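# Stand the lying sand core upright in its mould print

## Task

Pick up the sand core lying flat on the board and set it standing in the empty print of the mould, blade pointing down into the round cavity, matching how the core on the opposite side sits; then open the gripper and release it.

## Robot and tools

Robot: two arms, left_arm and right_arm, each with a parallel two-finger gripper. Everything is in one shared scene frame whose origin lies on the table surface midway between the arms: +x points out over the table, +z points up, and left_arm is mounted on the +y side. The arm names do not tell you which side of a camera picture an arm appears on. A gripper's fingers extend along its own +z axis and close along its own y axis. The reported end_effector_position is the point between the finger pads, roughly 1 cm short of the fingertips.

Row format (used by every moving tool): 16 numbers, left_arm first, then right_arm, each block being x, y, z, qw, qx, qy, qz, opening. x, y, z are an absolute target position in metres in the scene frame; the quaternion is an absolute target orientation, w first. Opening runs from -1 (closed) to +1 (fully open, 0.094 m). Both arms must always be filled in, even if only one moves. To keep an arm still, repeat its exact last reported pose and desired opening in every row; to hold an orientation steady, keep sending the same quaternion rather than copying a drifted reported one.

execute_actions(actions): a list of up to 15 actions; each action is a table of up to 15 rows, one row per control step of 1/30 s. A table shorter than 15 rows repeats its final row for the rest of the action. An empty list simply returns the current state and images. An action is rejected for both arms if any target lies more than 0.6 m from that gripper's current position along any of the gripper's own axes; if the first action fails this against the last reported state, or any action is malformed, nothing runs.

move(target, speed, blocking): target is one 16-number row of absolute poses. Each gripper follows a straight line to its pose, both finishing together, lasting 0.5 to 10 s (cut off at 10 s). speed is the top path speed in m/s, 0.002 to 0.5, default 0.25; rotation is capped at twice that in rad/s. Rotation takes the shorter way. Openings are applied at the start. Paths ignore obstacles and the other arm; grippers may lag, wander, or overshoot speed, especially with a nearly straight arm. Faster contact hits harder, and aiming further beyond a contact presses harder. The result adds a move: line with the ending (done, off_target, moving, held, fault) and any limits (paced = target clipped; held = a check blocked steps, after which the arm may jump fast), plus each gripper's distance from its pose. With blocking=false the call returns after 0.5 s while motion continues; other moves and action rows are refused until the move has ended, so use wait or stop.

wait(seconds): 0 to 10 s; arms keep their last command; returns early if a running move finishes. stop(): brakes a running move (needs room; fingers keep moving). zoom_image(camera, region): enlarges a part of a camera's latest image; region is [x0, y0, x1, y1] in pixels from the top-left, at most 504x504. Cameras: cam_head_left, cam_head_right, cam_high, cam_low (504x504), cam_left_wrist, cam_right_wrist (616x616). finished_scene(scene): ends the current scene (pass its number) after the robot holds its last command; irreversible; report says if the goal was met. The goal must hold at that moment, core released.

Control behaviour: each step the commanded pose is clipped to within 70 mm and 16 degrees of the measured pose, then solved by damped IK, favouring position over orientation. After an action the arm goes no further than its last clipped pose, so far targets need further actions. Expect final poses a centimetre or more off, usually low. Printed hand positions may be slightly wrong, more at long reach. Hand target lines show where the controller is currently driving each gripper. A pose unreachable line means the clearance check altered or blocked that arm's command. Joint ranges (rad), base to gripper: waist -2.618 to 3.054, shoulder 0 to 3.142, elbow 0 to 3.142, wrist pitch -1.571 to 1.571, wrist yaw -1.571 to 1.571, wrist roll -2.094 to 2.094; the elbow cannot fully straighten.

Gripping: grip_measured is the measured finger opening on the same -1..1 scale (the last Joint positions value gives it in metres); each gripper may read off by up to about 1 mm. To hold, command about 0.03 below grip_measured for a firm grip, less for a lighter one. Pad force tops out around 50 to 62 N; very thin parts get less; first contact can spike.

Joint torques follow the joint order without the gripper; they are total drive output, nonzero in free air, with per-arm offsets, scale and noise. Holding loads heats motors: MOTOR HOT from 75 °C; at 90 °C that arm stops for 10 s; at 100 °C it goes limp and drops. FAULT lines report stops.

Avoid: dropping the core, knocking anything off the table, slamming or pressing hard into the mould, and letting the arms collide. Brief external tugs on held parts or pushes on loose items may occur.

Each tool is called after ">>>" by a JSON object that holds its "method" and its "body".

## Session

>>> {"method": "execute_actions", "body": {"actions": []}}

Scene clock: 0.00 s.
left_arm: end_effector_position=(+0.3675, +0.3564, +0.1905) grip_measured=+1.000 end_effector_quat_wxyz=(+0.514, +0.287, +0.668, +0.454) | right_arm: end_effector_position=(+0.4368, -0.0512, +0.1625) grip_measured=+1.000 end_effector_quat_wxyz=(-0.227, +0.692, -0.674, +0.125)
Joint positions: left_arm=[-0.069  1.363  0.376  0.921 -0.512  1.096  0.094] | right_arm=[ 0.485  1.909  1.709 -0.857  0.103 -1.122  0.094]
Joint velocities: left_arm=[-0.012 -0.002 -0.012  0.022  0.037  0.037  0.   ] | right_arm=[-0.002 -0.007  0.017 -0.022 -0.037 -0.037  0.   ]
Joint torques (N m, as the arm reports them, + toward a larger angle): no reading
Hand target (left_arm): +0.368, +0.356, +0.197; +0.522, +0.280, +0.665, +0.455
Hand target (right_arm): +0.438, -0.050, +0.172; -0.238, +0.689, -0.673, +0.125

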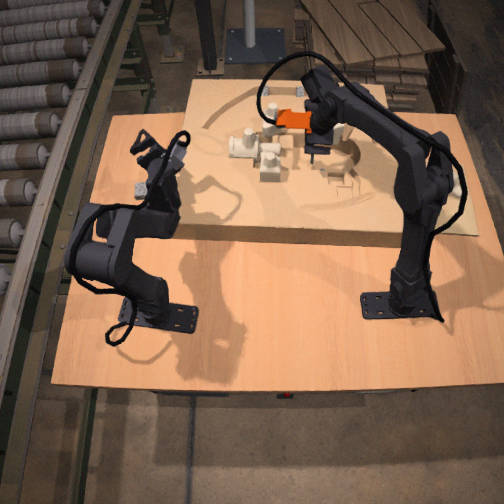

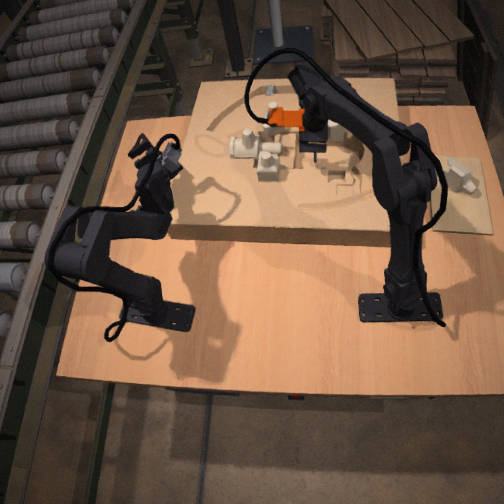

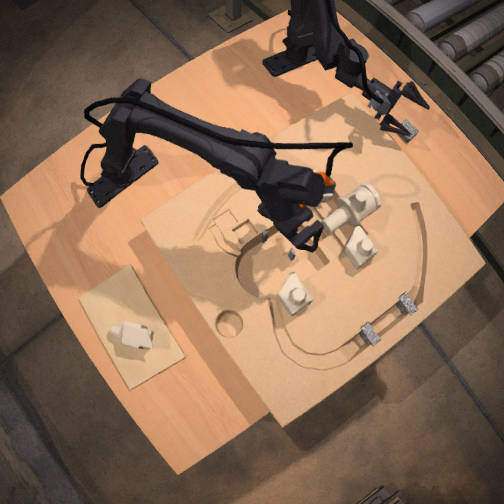

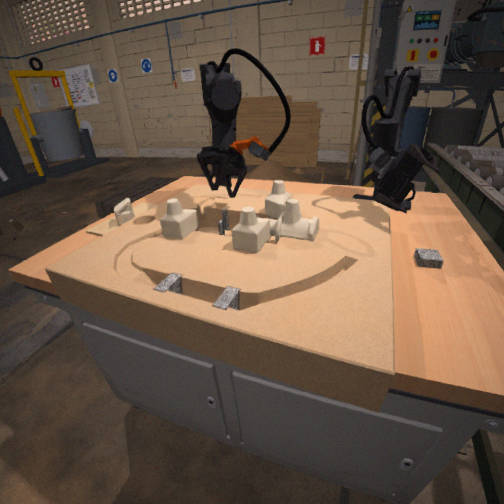

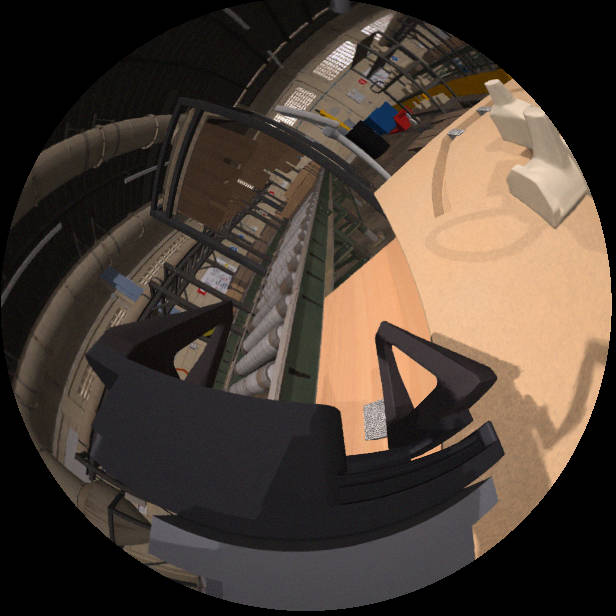

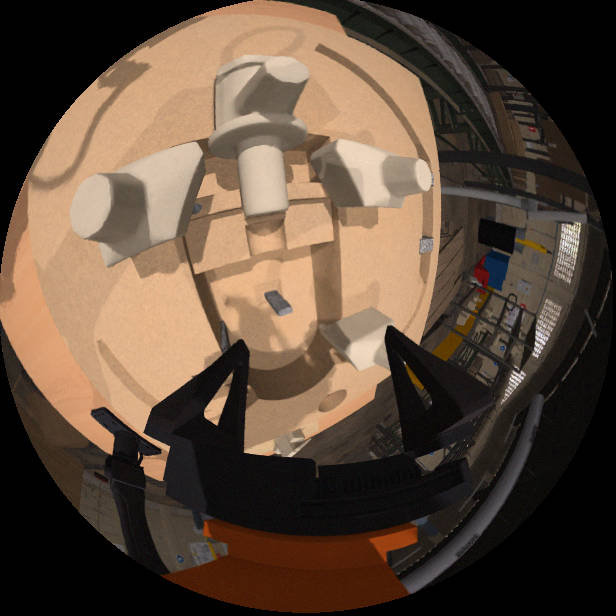

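>>> {"method": "zoom_image", "body": {"camera": "cam_high", "region": [70,270,200,400]}}

>>> {"method": "zoom_image", "body": {"camera": "cam_low", "region": [80,170,180,250]}}

>>> {"method": "zoom_image", "body": {"camera": "cam_head_right", "region": [414,140,504,240]}}

>>> {"method": "zoom_image", "body": {"camera": "cam_high", "region": [180,180,340,340]}}

Region (70, 270, 200, 400) of cam_high's 504x504 image, scaled by 3.877, with more detail than that image has.

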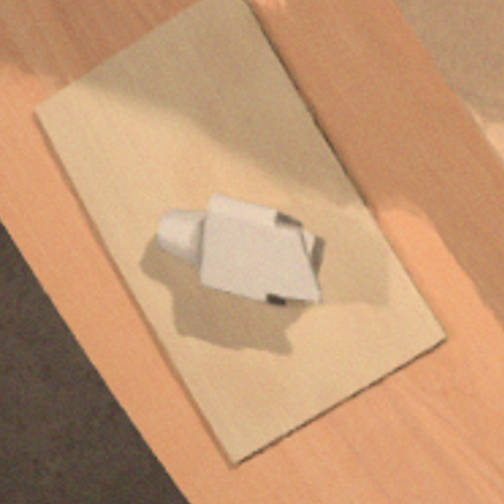

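Region (80, 170, 180, 250) of cam_low's 504x504 image, scaled by 5.040, with more detail than that image has; it fills the top 403 rows of this view, and the rest is white.

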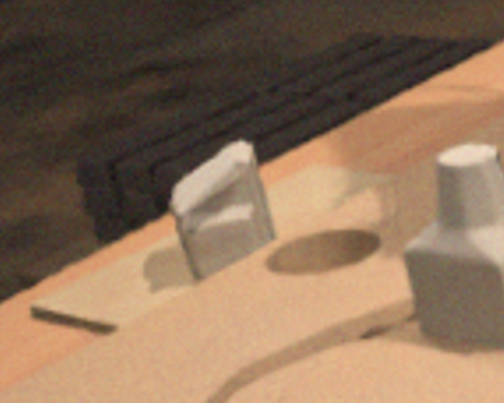

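Region (414, 140, 504, 240) of cam_head_right's 504x504 image, scaled by 5.040, with more detail than that image has; it fills the left 454 columns of this view, and the rest is white.

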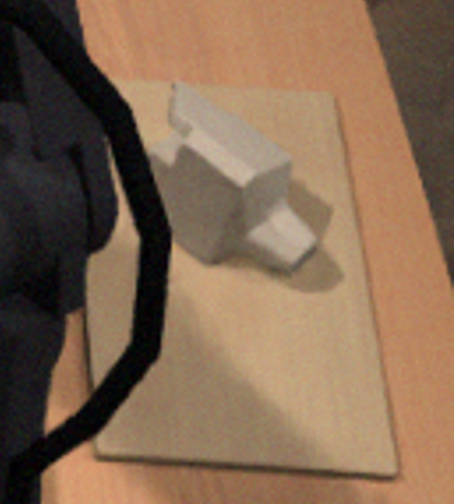

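Region (180, 180, 340, 340) of cam_high's 504x504 image, scaled by 3.150, with more detail than that image has.

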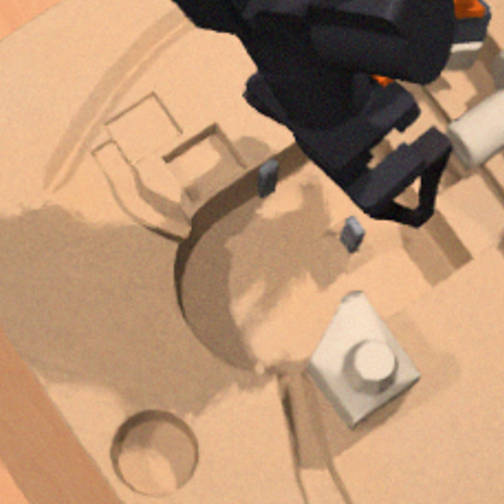

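>>> {"method": "move", "body": {"target": [0.3675,0.3564,0.1905,0.514,0.287,0.668,0.454,1, 0.33,-0.30,0.25,0.3,-0.35,0.88,0.13,1]}}

>>> {"method": "move", "body": {"target": [0.3675,0.3564,0.1905,0.514,0.287,0.668,0.454,1, 0.30,-0.538,0.085,0.561,-0.310,0.730,0.238,1], "speed": 0.2}}

Scene clock: 25.70 s.
left_arm: end_effector_position=(+0.3675, +0.3564, +0.1905) grip_measured=+1.000 end_effector_quat_wxyz=(+0.514, +0.287, +0.668, +0.454) | right_arm: end_effector_position=(+0.3276, -0.3021, +0.2436) grip_measured=+1.000 end_effector_quat_wxyz=(+0.295, -0.342, +0.883, +0.128)
Joint positions: left_arm=[-0.069  1.363  0.376  0.921 -0.512  1.096  0.094] | right_arm=[-0.446  1.522  1.566 -1.348 -0.605 -1.085  0.094]
Joint velocities: left_arm=[-0.002  0.022 -0.007 -0.037 -0.007  0.037  0.   ] | right_arm=[-0.012 -0.002 -0.002 -0.037  0.022 -0.007  0.   ]
Joint torques (N m, as the arm reports them, + toward a larger angle): left_arm=[ 0.06 -4.76  4.47  1.88 -0.02 -0.02] | right_arm=[-0.34 -4.78  7.89  0.76 -0.6  -0.15]
Hand target (left_arm): +0.367, +0.356, +0.191; +0.514, +0.287, +0.668, +0.454
Hand target (right_arm): +0.331, -0.301, +0.253; +0.307, -0.347, +0.876, +0.129
Off the commanded pose (left_arm): 0.000 m, 0 deg.
Off the commanded pose (right_arm): 0.007 m, 1 deg.
move: done

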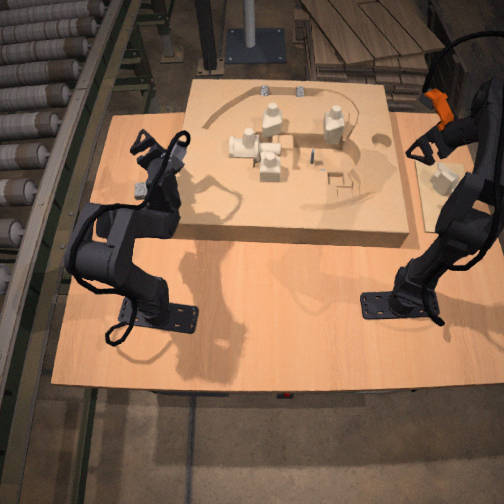

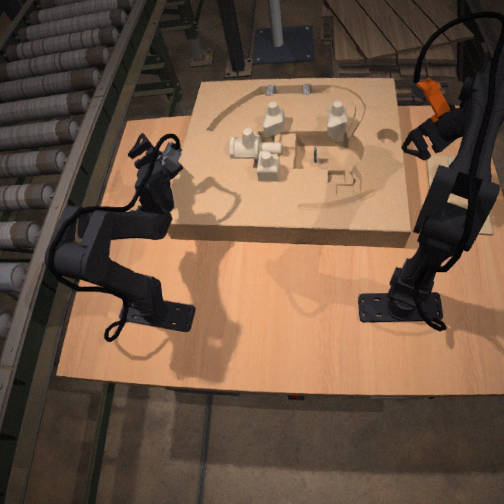

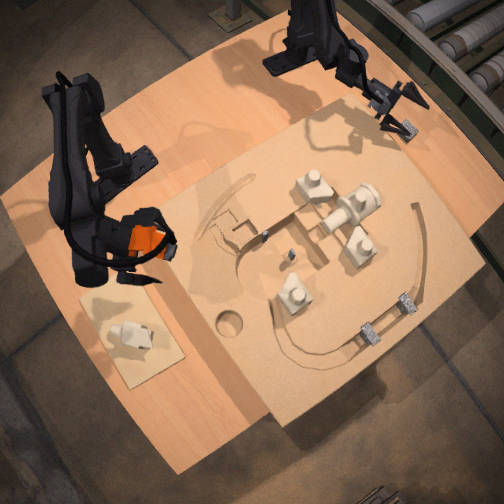

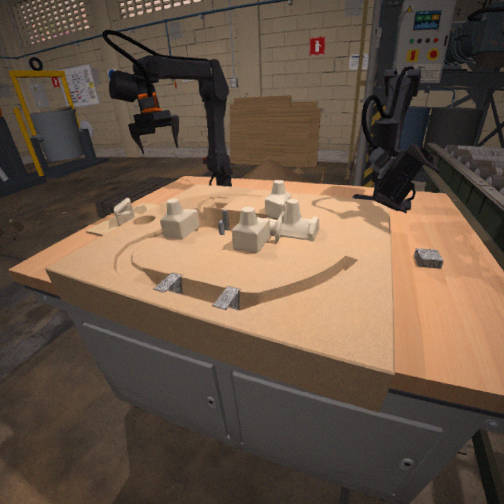

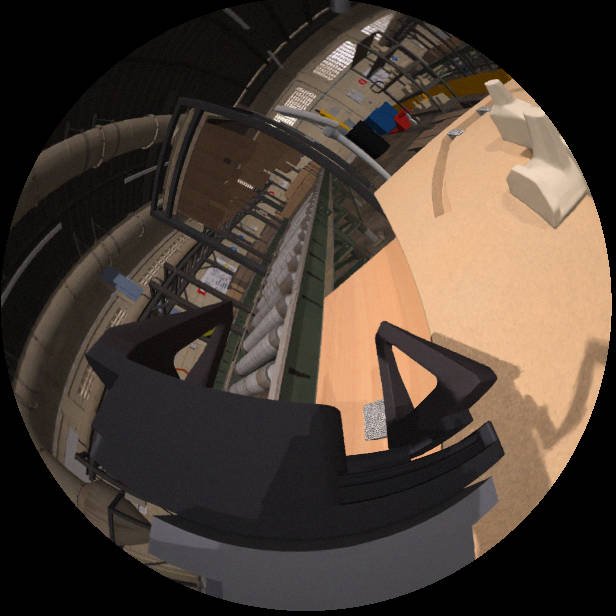

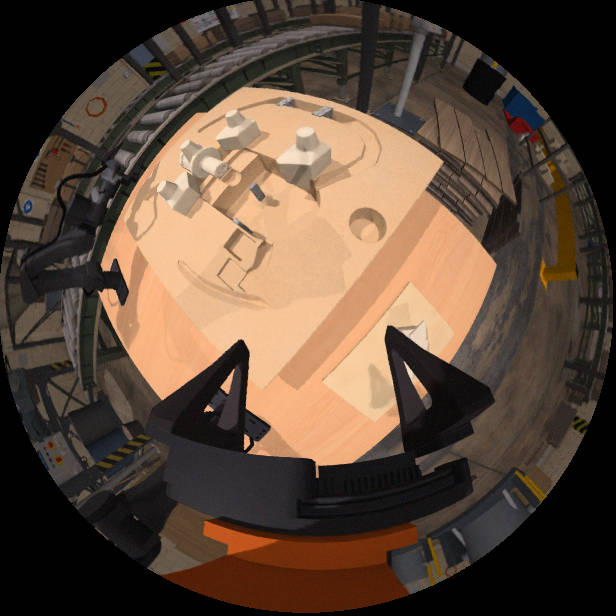

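Scene clock: 27.90 s.
left_arm: end_effector_position=(+0.3675, +0.3564, +0.1905) grip_measured=+1.000 end_effector_quat_wxyz=(+0.514, +0.287, +0.668, +0.454) | right_arm: end_effector_position=(+0.2937, -0.5343, +0.0773) grip_measured=+1.000 end_effector_quat_wxyz=(+0.517, -0.245, +0.797, +0.192)
Joint positions: left_arm=[-0.069  1.363  0.376  0.921 -0.512  1.096  0.094] | right_arm=[-1.185  2.338  1.685 -1.447 -1.1   -2.094  0.094]
Joint velocities: left_arm=[-0.007  0.007 -0.002 -0.081 -0.081  0.007  0.   ] | right_arm=[-0.017  0.002 -0.012  0.007 -0.007  0.022  0.   ]
Joint torques (N m, as the arm reports them, + toward a larger angle): left_arm=[ 0.03 -4.68  4.45  1.88 -0.02  0.02] | right_arm=[ -0.01 -10.69   6.59  -0.57  -0.76  -0.16]
Hand target (left_arm): +0.367, +0.356, +0.190; +0.514, +0.287, +0.668, +0.454
Hand target (right_arm): +0.298, -0.539, +0.085; +0.528, -0.247, +0.792, +0.183
Off the commanded pose (left_arm): 0.000 m, 0 deg.
Off the commanded pose (right_arm): 0.011 m, 13 deg.
joint sent to its limit (right arm) — the command would take joint 6 (wrist roll) past its lower limit, so that joint was sent only as far as its limit.
move: off_target (right_arm)

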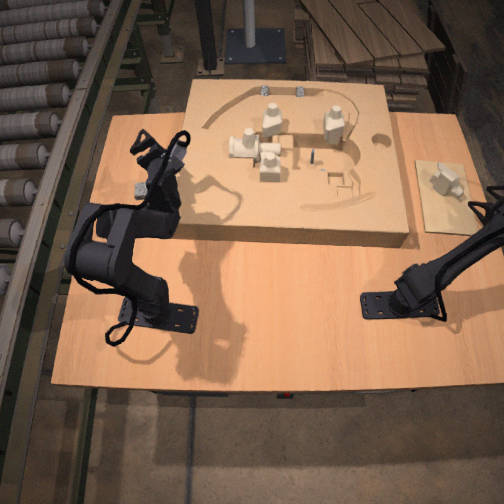

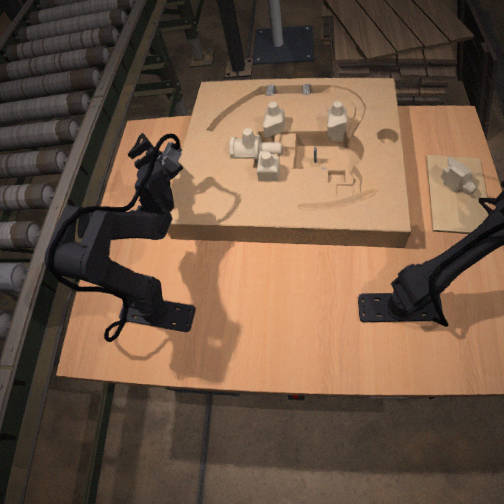

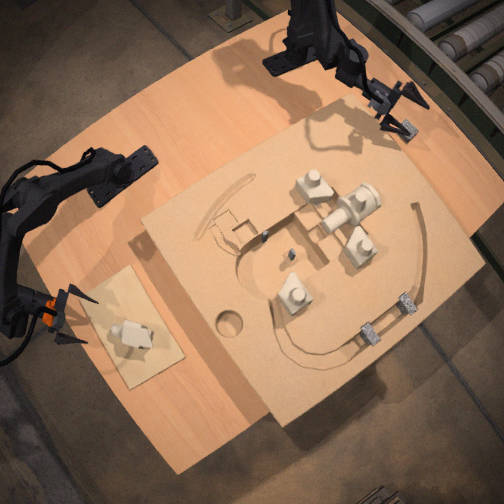

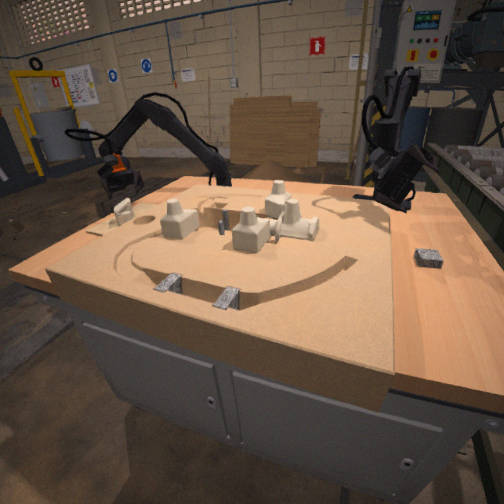

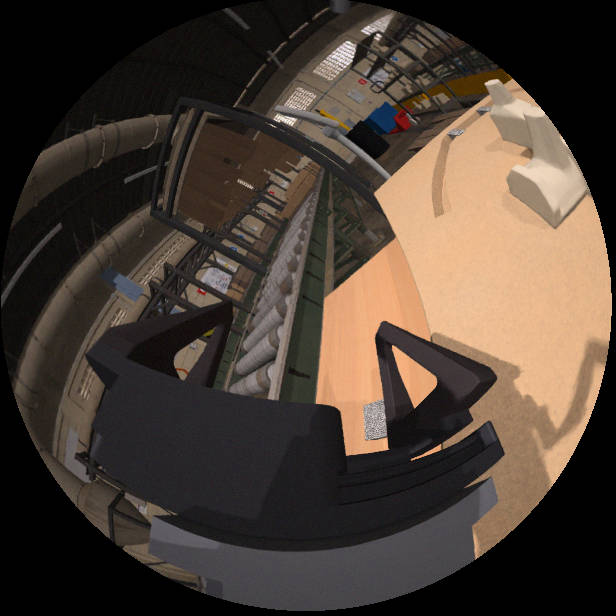

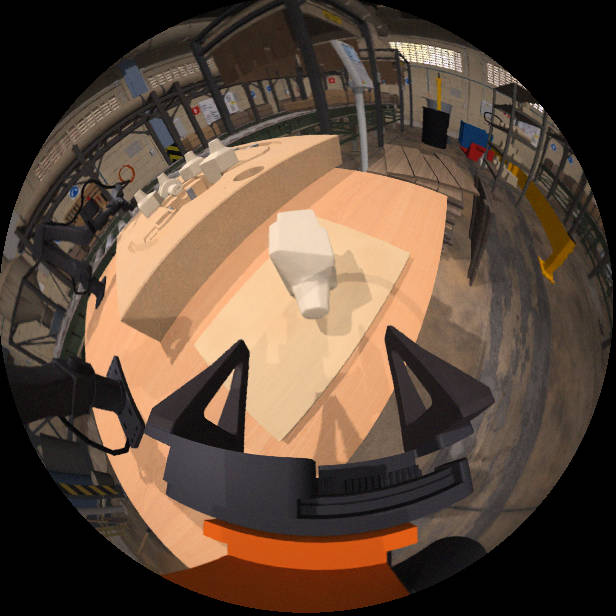

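>>> {"method": "move", "body": {"target": [0.3675,0.3564,0.1905,0.514,0.287,0.668,0.454,1, 0.352,-0.484,0.068,0.561,-0.310,0.730,0.238,1], "speed": 0.06}}

Scene clock: 32.47 s.
left_arm: end_effector_position=(+0.3675, +0.3564, +0.1905) grip_measured=+1.000 end_effector_quat_wxyz=(+0.514, +0.287, +0.668, +0.454) | right_arm: end_effector_position=(+0.3513, -0.4892, +0.0726) grip_measured=+1.000 end_effector_quat_wxyz=(+0.544, -0.301, +0.753, +0.216)
Joint positions: left_arm=[-0.069  1.363  0.376  0.921 -0.512  1.096  0.094] | right_arm=[-1.008  2.378  1.685 -1.369 -1.205 -2.095  0.094]
Joint velocities: left_arm=[ 0.002 -0.022  0.012 -0.022  0.037 -0.022  0.   ] | right_arm=[-0.012 -0.002 -0.012 -0.007 -0.007 -0.066  0.   ]
Joint torques (N m, as the arm reports them, + toward a larger angle): left_arm=[ 0.12 -4.59  4.56  1.9  -0.01 -0.01] | right_arm=[  0.42 -10.36   2.93  -0.31  -0.78  -0.13]
Hand target (left_arm): +0.367, +0.356, +0.190; +0.514, +0.287, +0.668, +0.454
Hand target (right_arm): +0.352, -0.484, +0.068; +0.552, -0.293, +0.748, +0.224
Off the commanded pose (left_arm): 0.000 m, 0 deg.
Off the commanded pose (right_arm): 0.007 m, 4 deg.
joint sent to its limit (right arm) — the command would take joint 6 (wrist roll) past its lower limit, so that joint was sent only as far as its limit.
move: off_target (right_arm)

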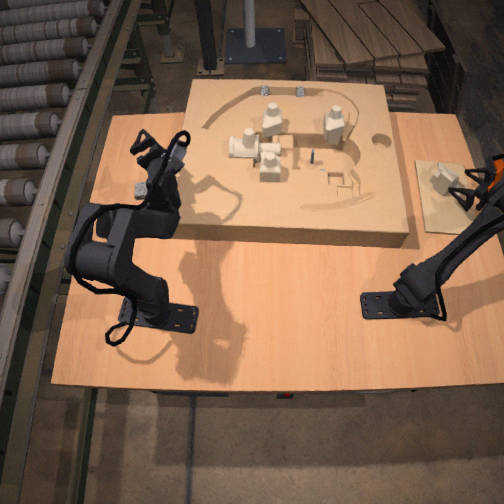

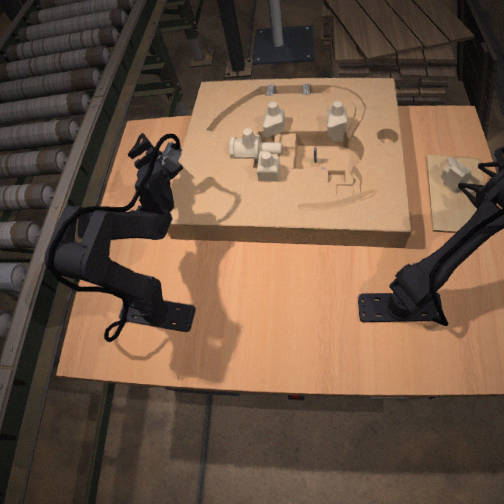

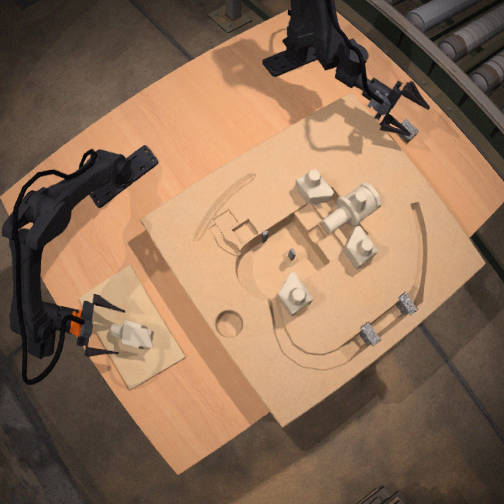

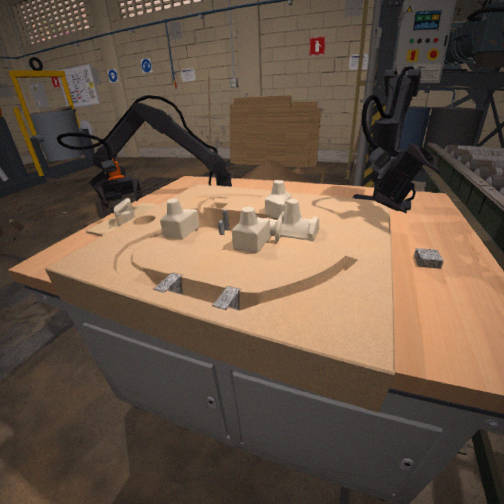

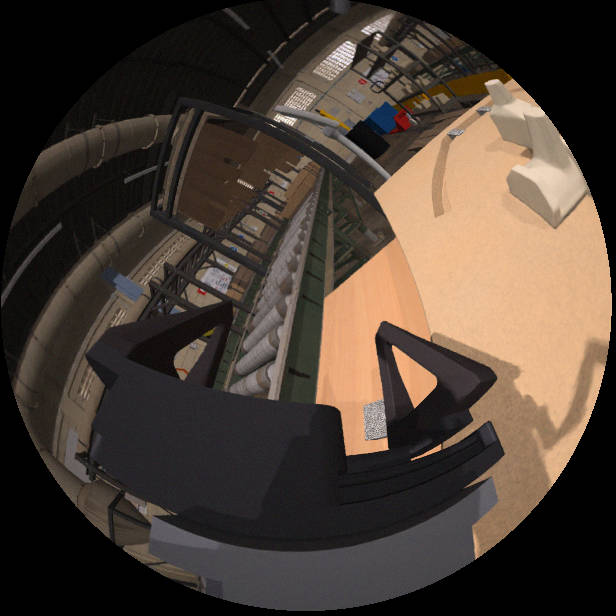

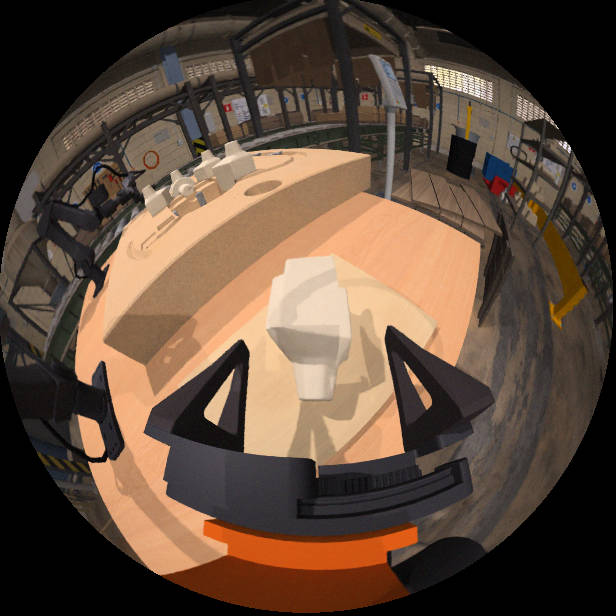

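>>> {"method": "move", "body": {"target": [0.3675,0.3564,0.1905,0.514,0.287,0.668,0.454,1, 0.370,-0.462,0.040,0.561,-0.310,0.730,0.238,1], "speed": 0.04}}

>>> {"method": "zoom_image", "body": {"camera": "cam_high", "region": [60,270,190,400]}}

Scene clock: 36.93 s.
left_arm: end_effector_position=(+0.3675, +0.3564, +0.1905) grip_measured=+1.000 end_effector_quat_wxyz=(+0.514, +0.287, +0.668, +0.454) | right_arm: end_effector_position=(+0.3683, -0.4666, +0.0425) grip_measured=+1.000 end_effector_quat_wxyz=(+0.552, -0.314, +0.736, +0.234)
Joint positions: left_arm=[-0.069  1.363  0.376  0.921 -0.512  1.096  0.094] | right_arm=[-0.943  2.448  1.651 -1.271 -1.246 -2.095  0.094]
Joint velocities: left_arm=[-0.002 -0.007 -0.022  0.007  0.022 -0.066  0.   ] | right_arm=[-0.002 -0.022  0.002  0.007  0.022  0.007  0.   ]
Joint torques (N m, as the arm reports them, + toward a larger angle): left_arm=[ 0.15 -4.59  4.54  1.92  0.01 -0.03] | right_arm=[  0.4  -10.71   3.35  -0.29  -0.81  -0.13]
Hand target (left_arm): +0.367, +0.356, +0.191; +0.514, +0.287, +0.668, +0.454
Hand target (right_arm): +0.370, -0.462, +0.040; +0.561, -0.309, +0.730, +0.238
Off the commanded pose (left_arm): 0.000 m, 0 deg.
Off the commanded pose (right_arm): 0.005 m, 1 deg.
move: done

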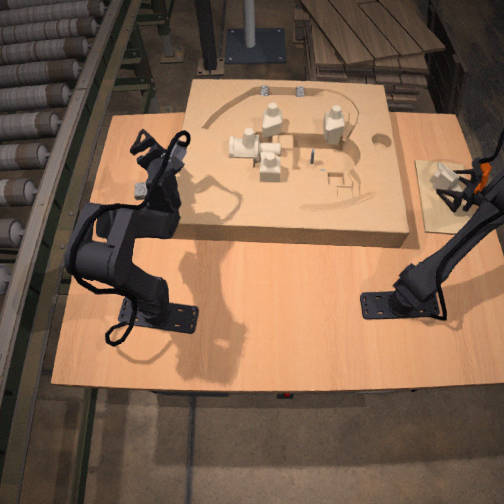

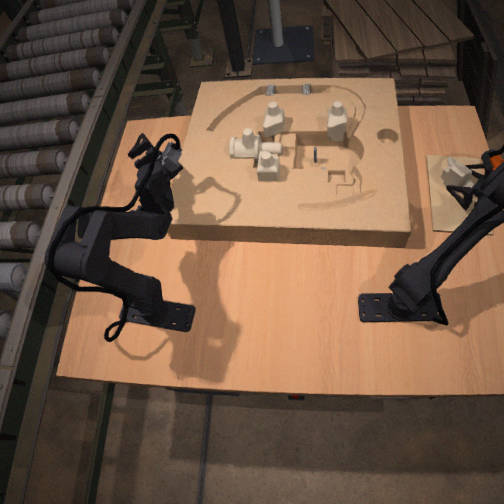

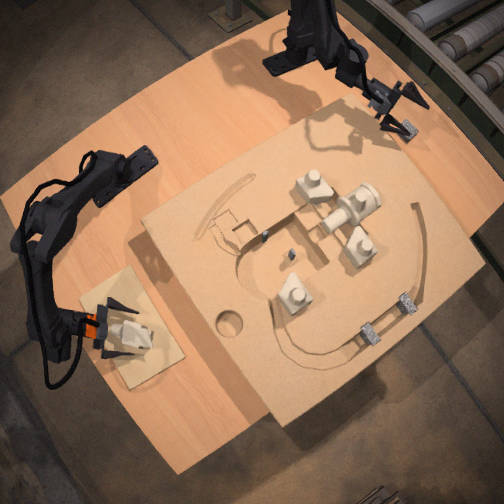

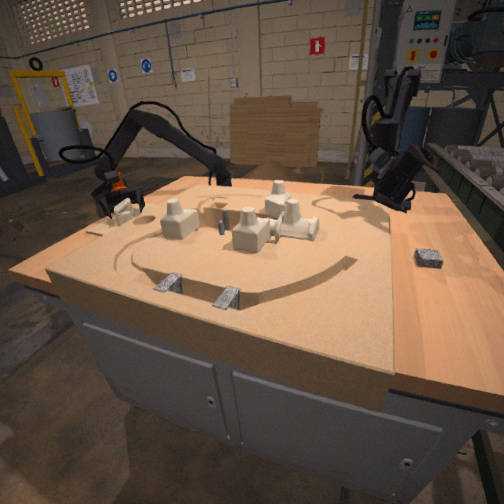

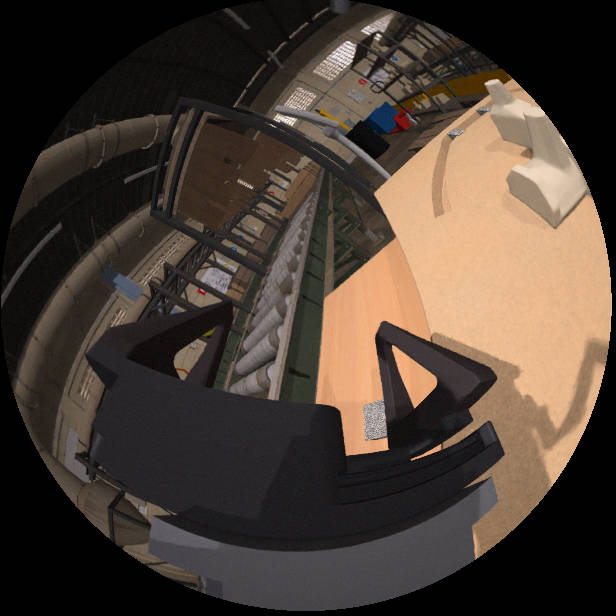

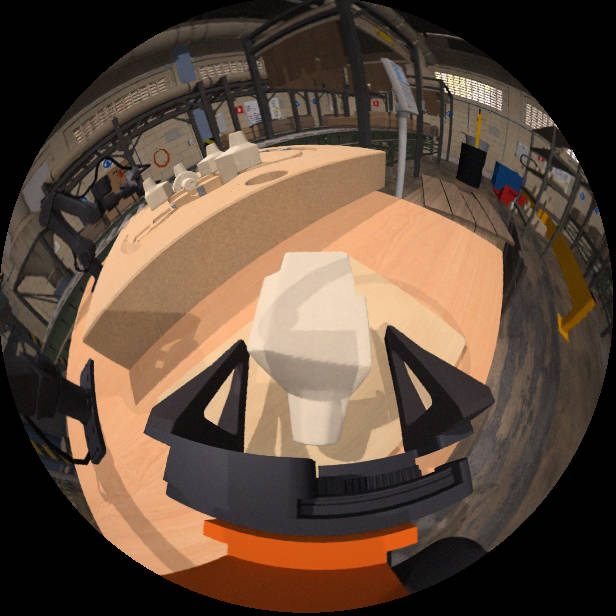

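Region (60, 270, 190, 400) of cam_high's 504x504 image, scaled by 3.877, with more detail than that image has.

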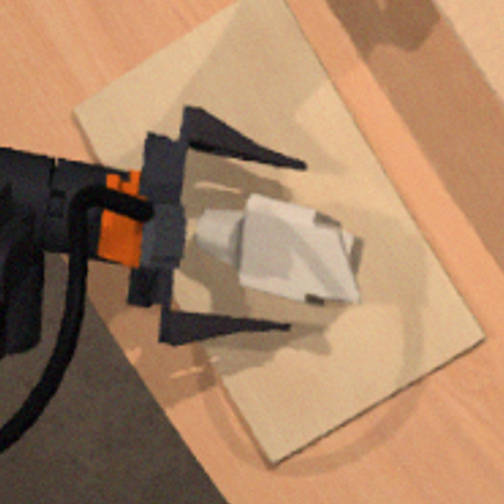

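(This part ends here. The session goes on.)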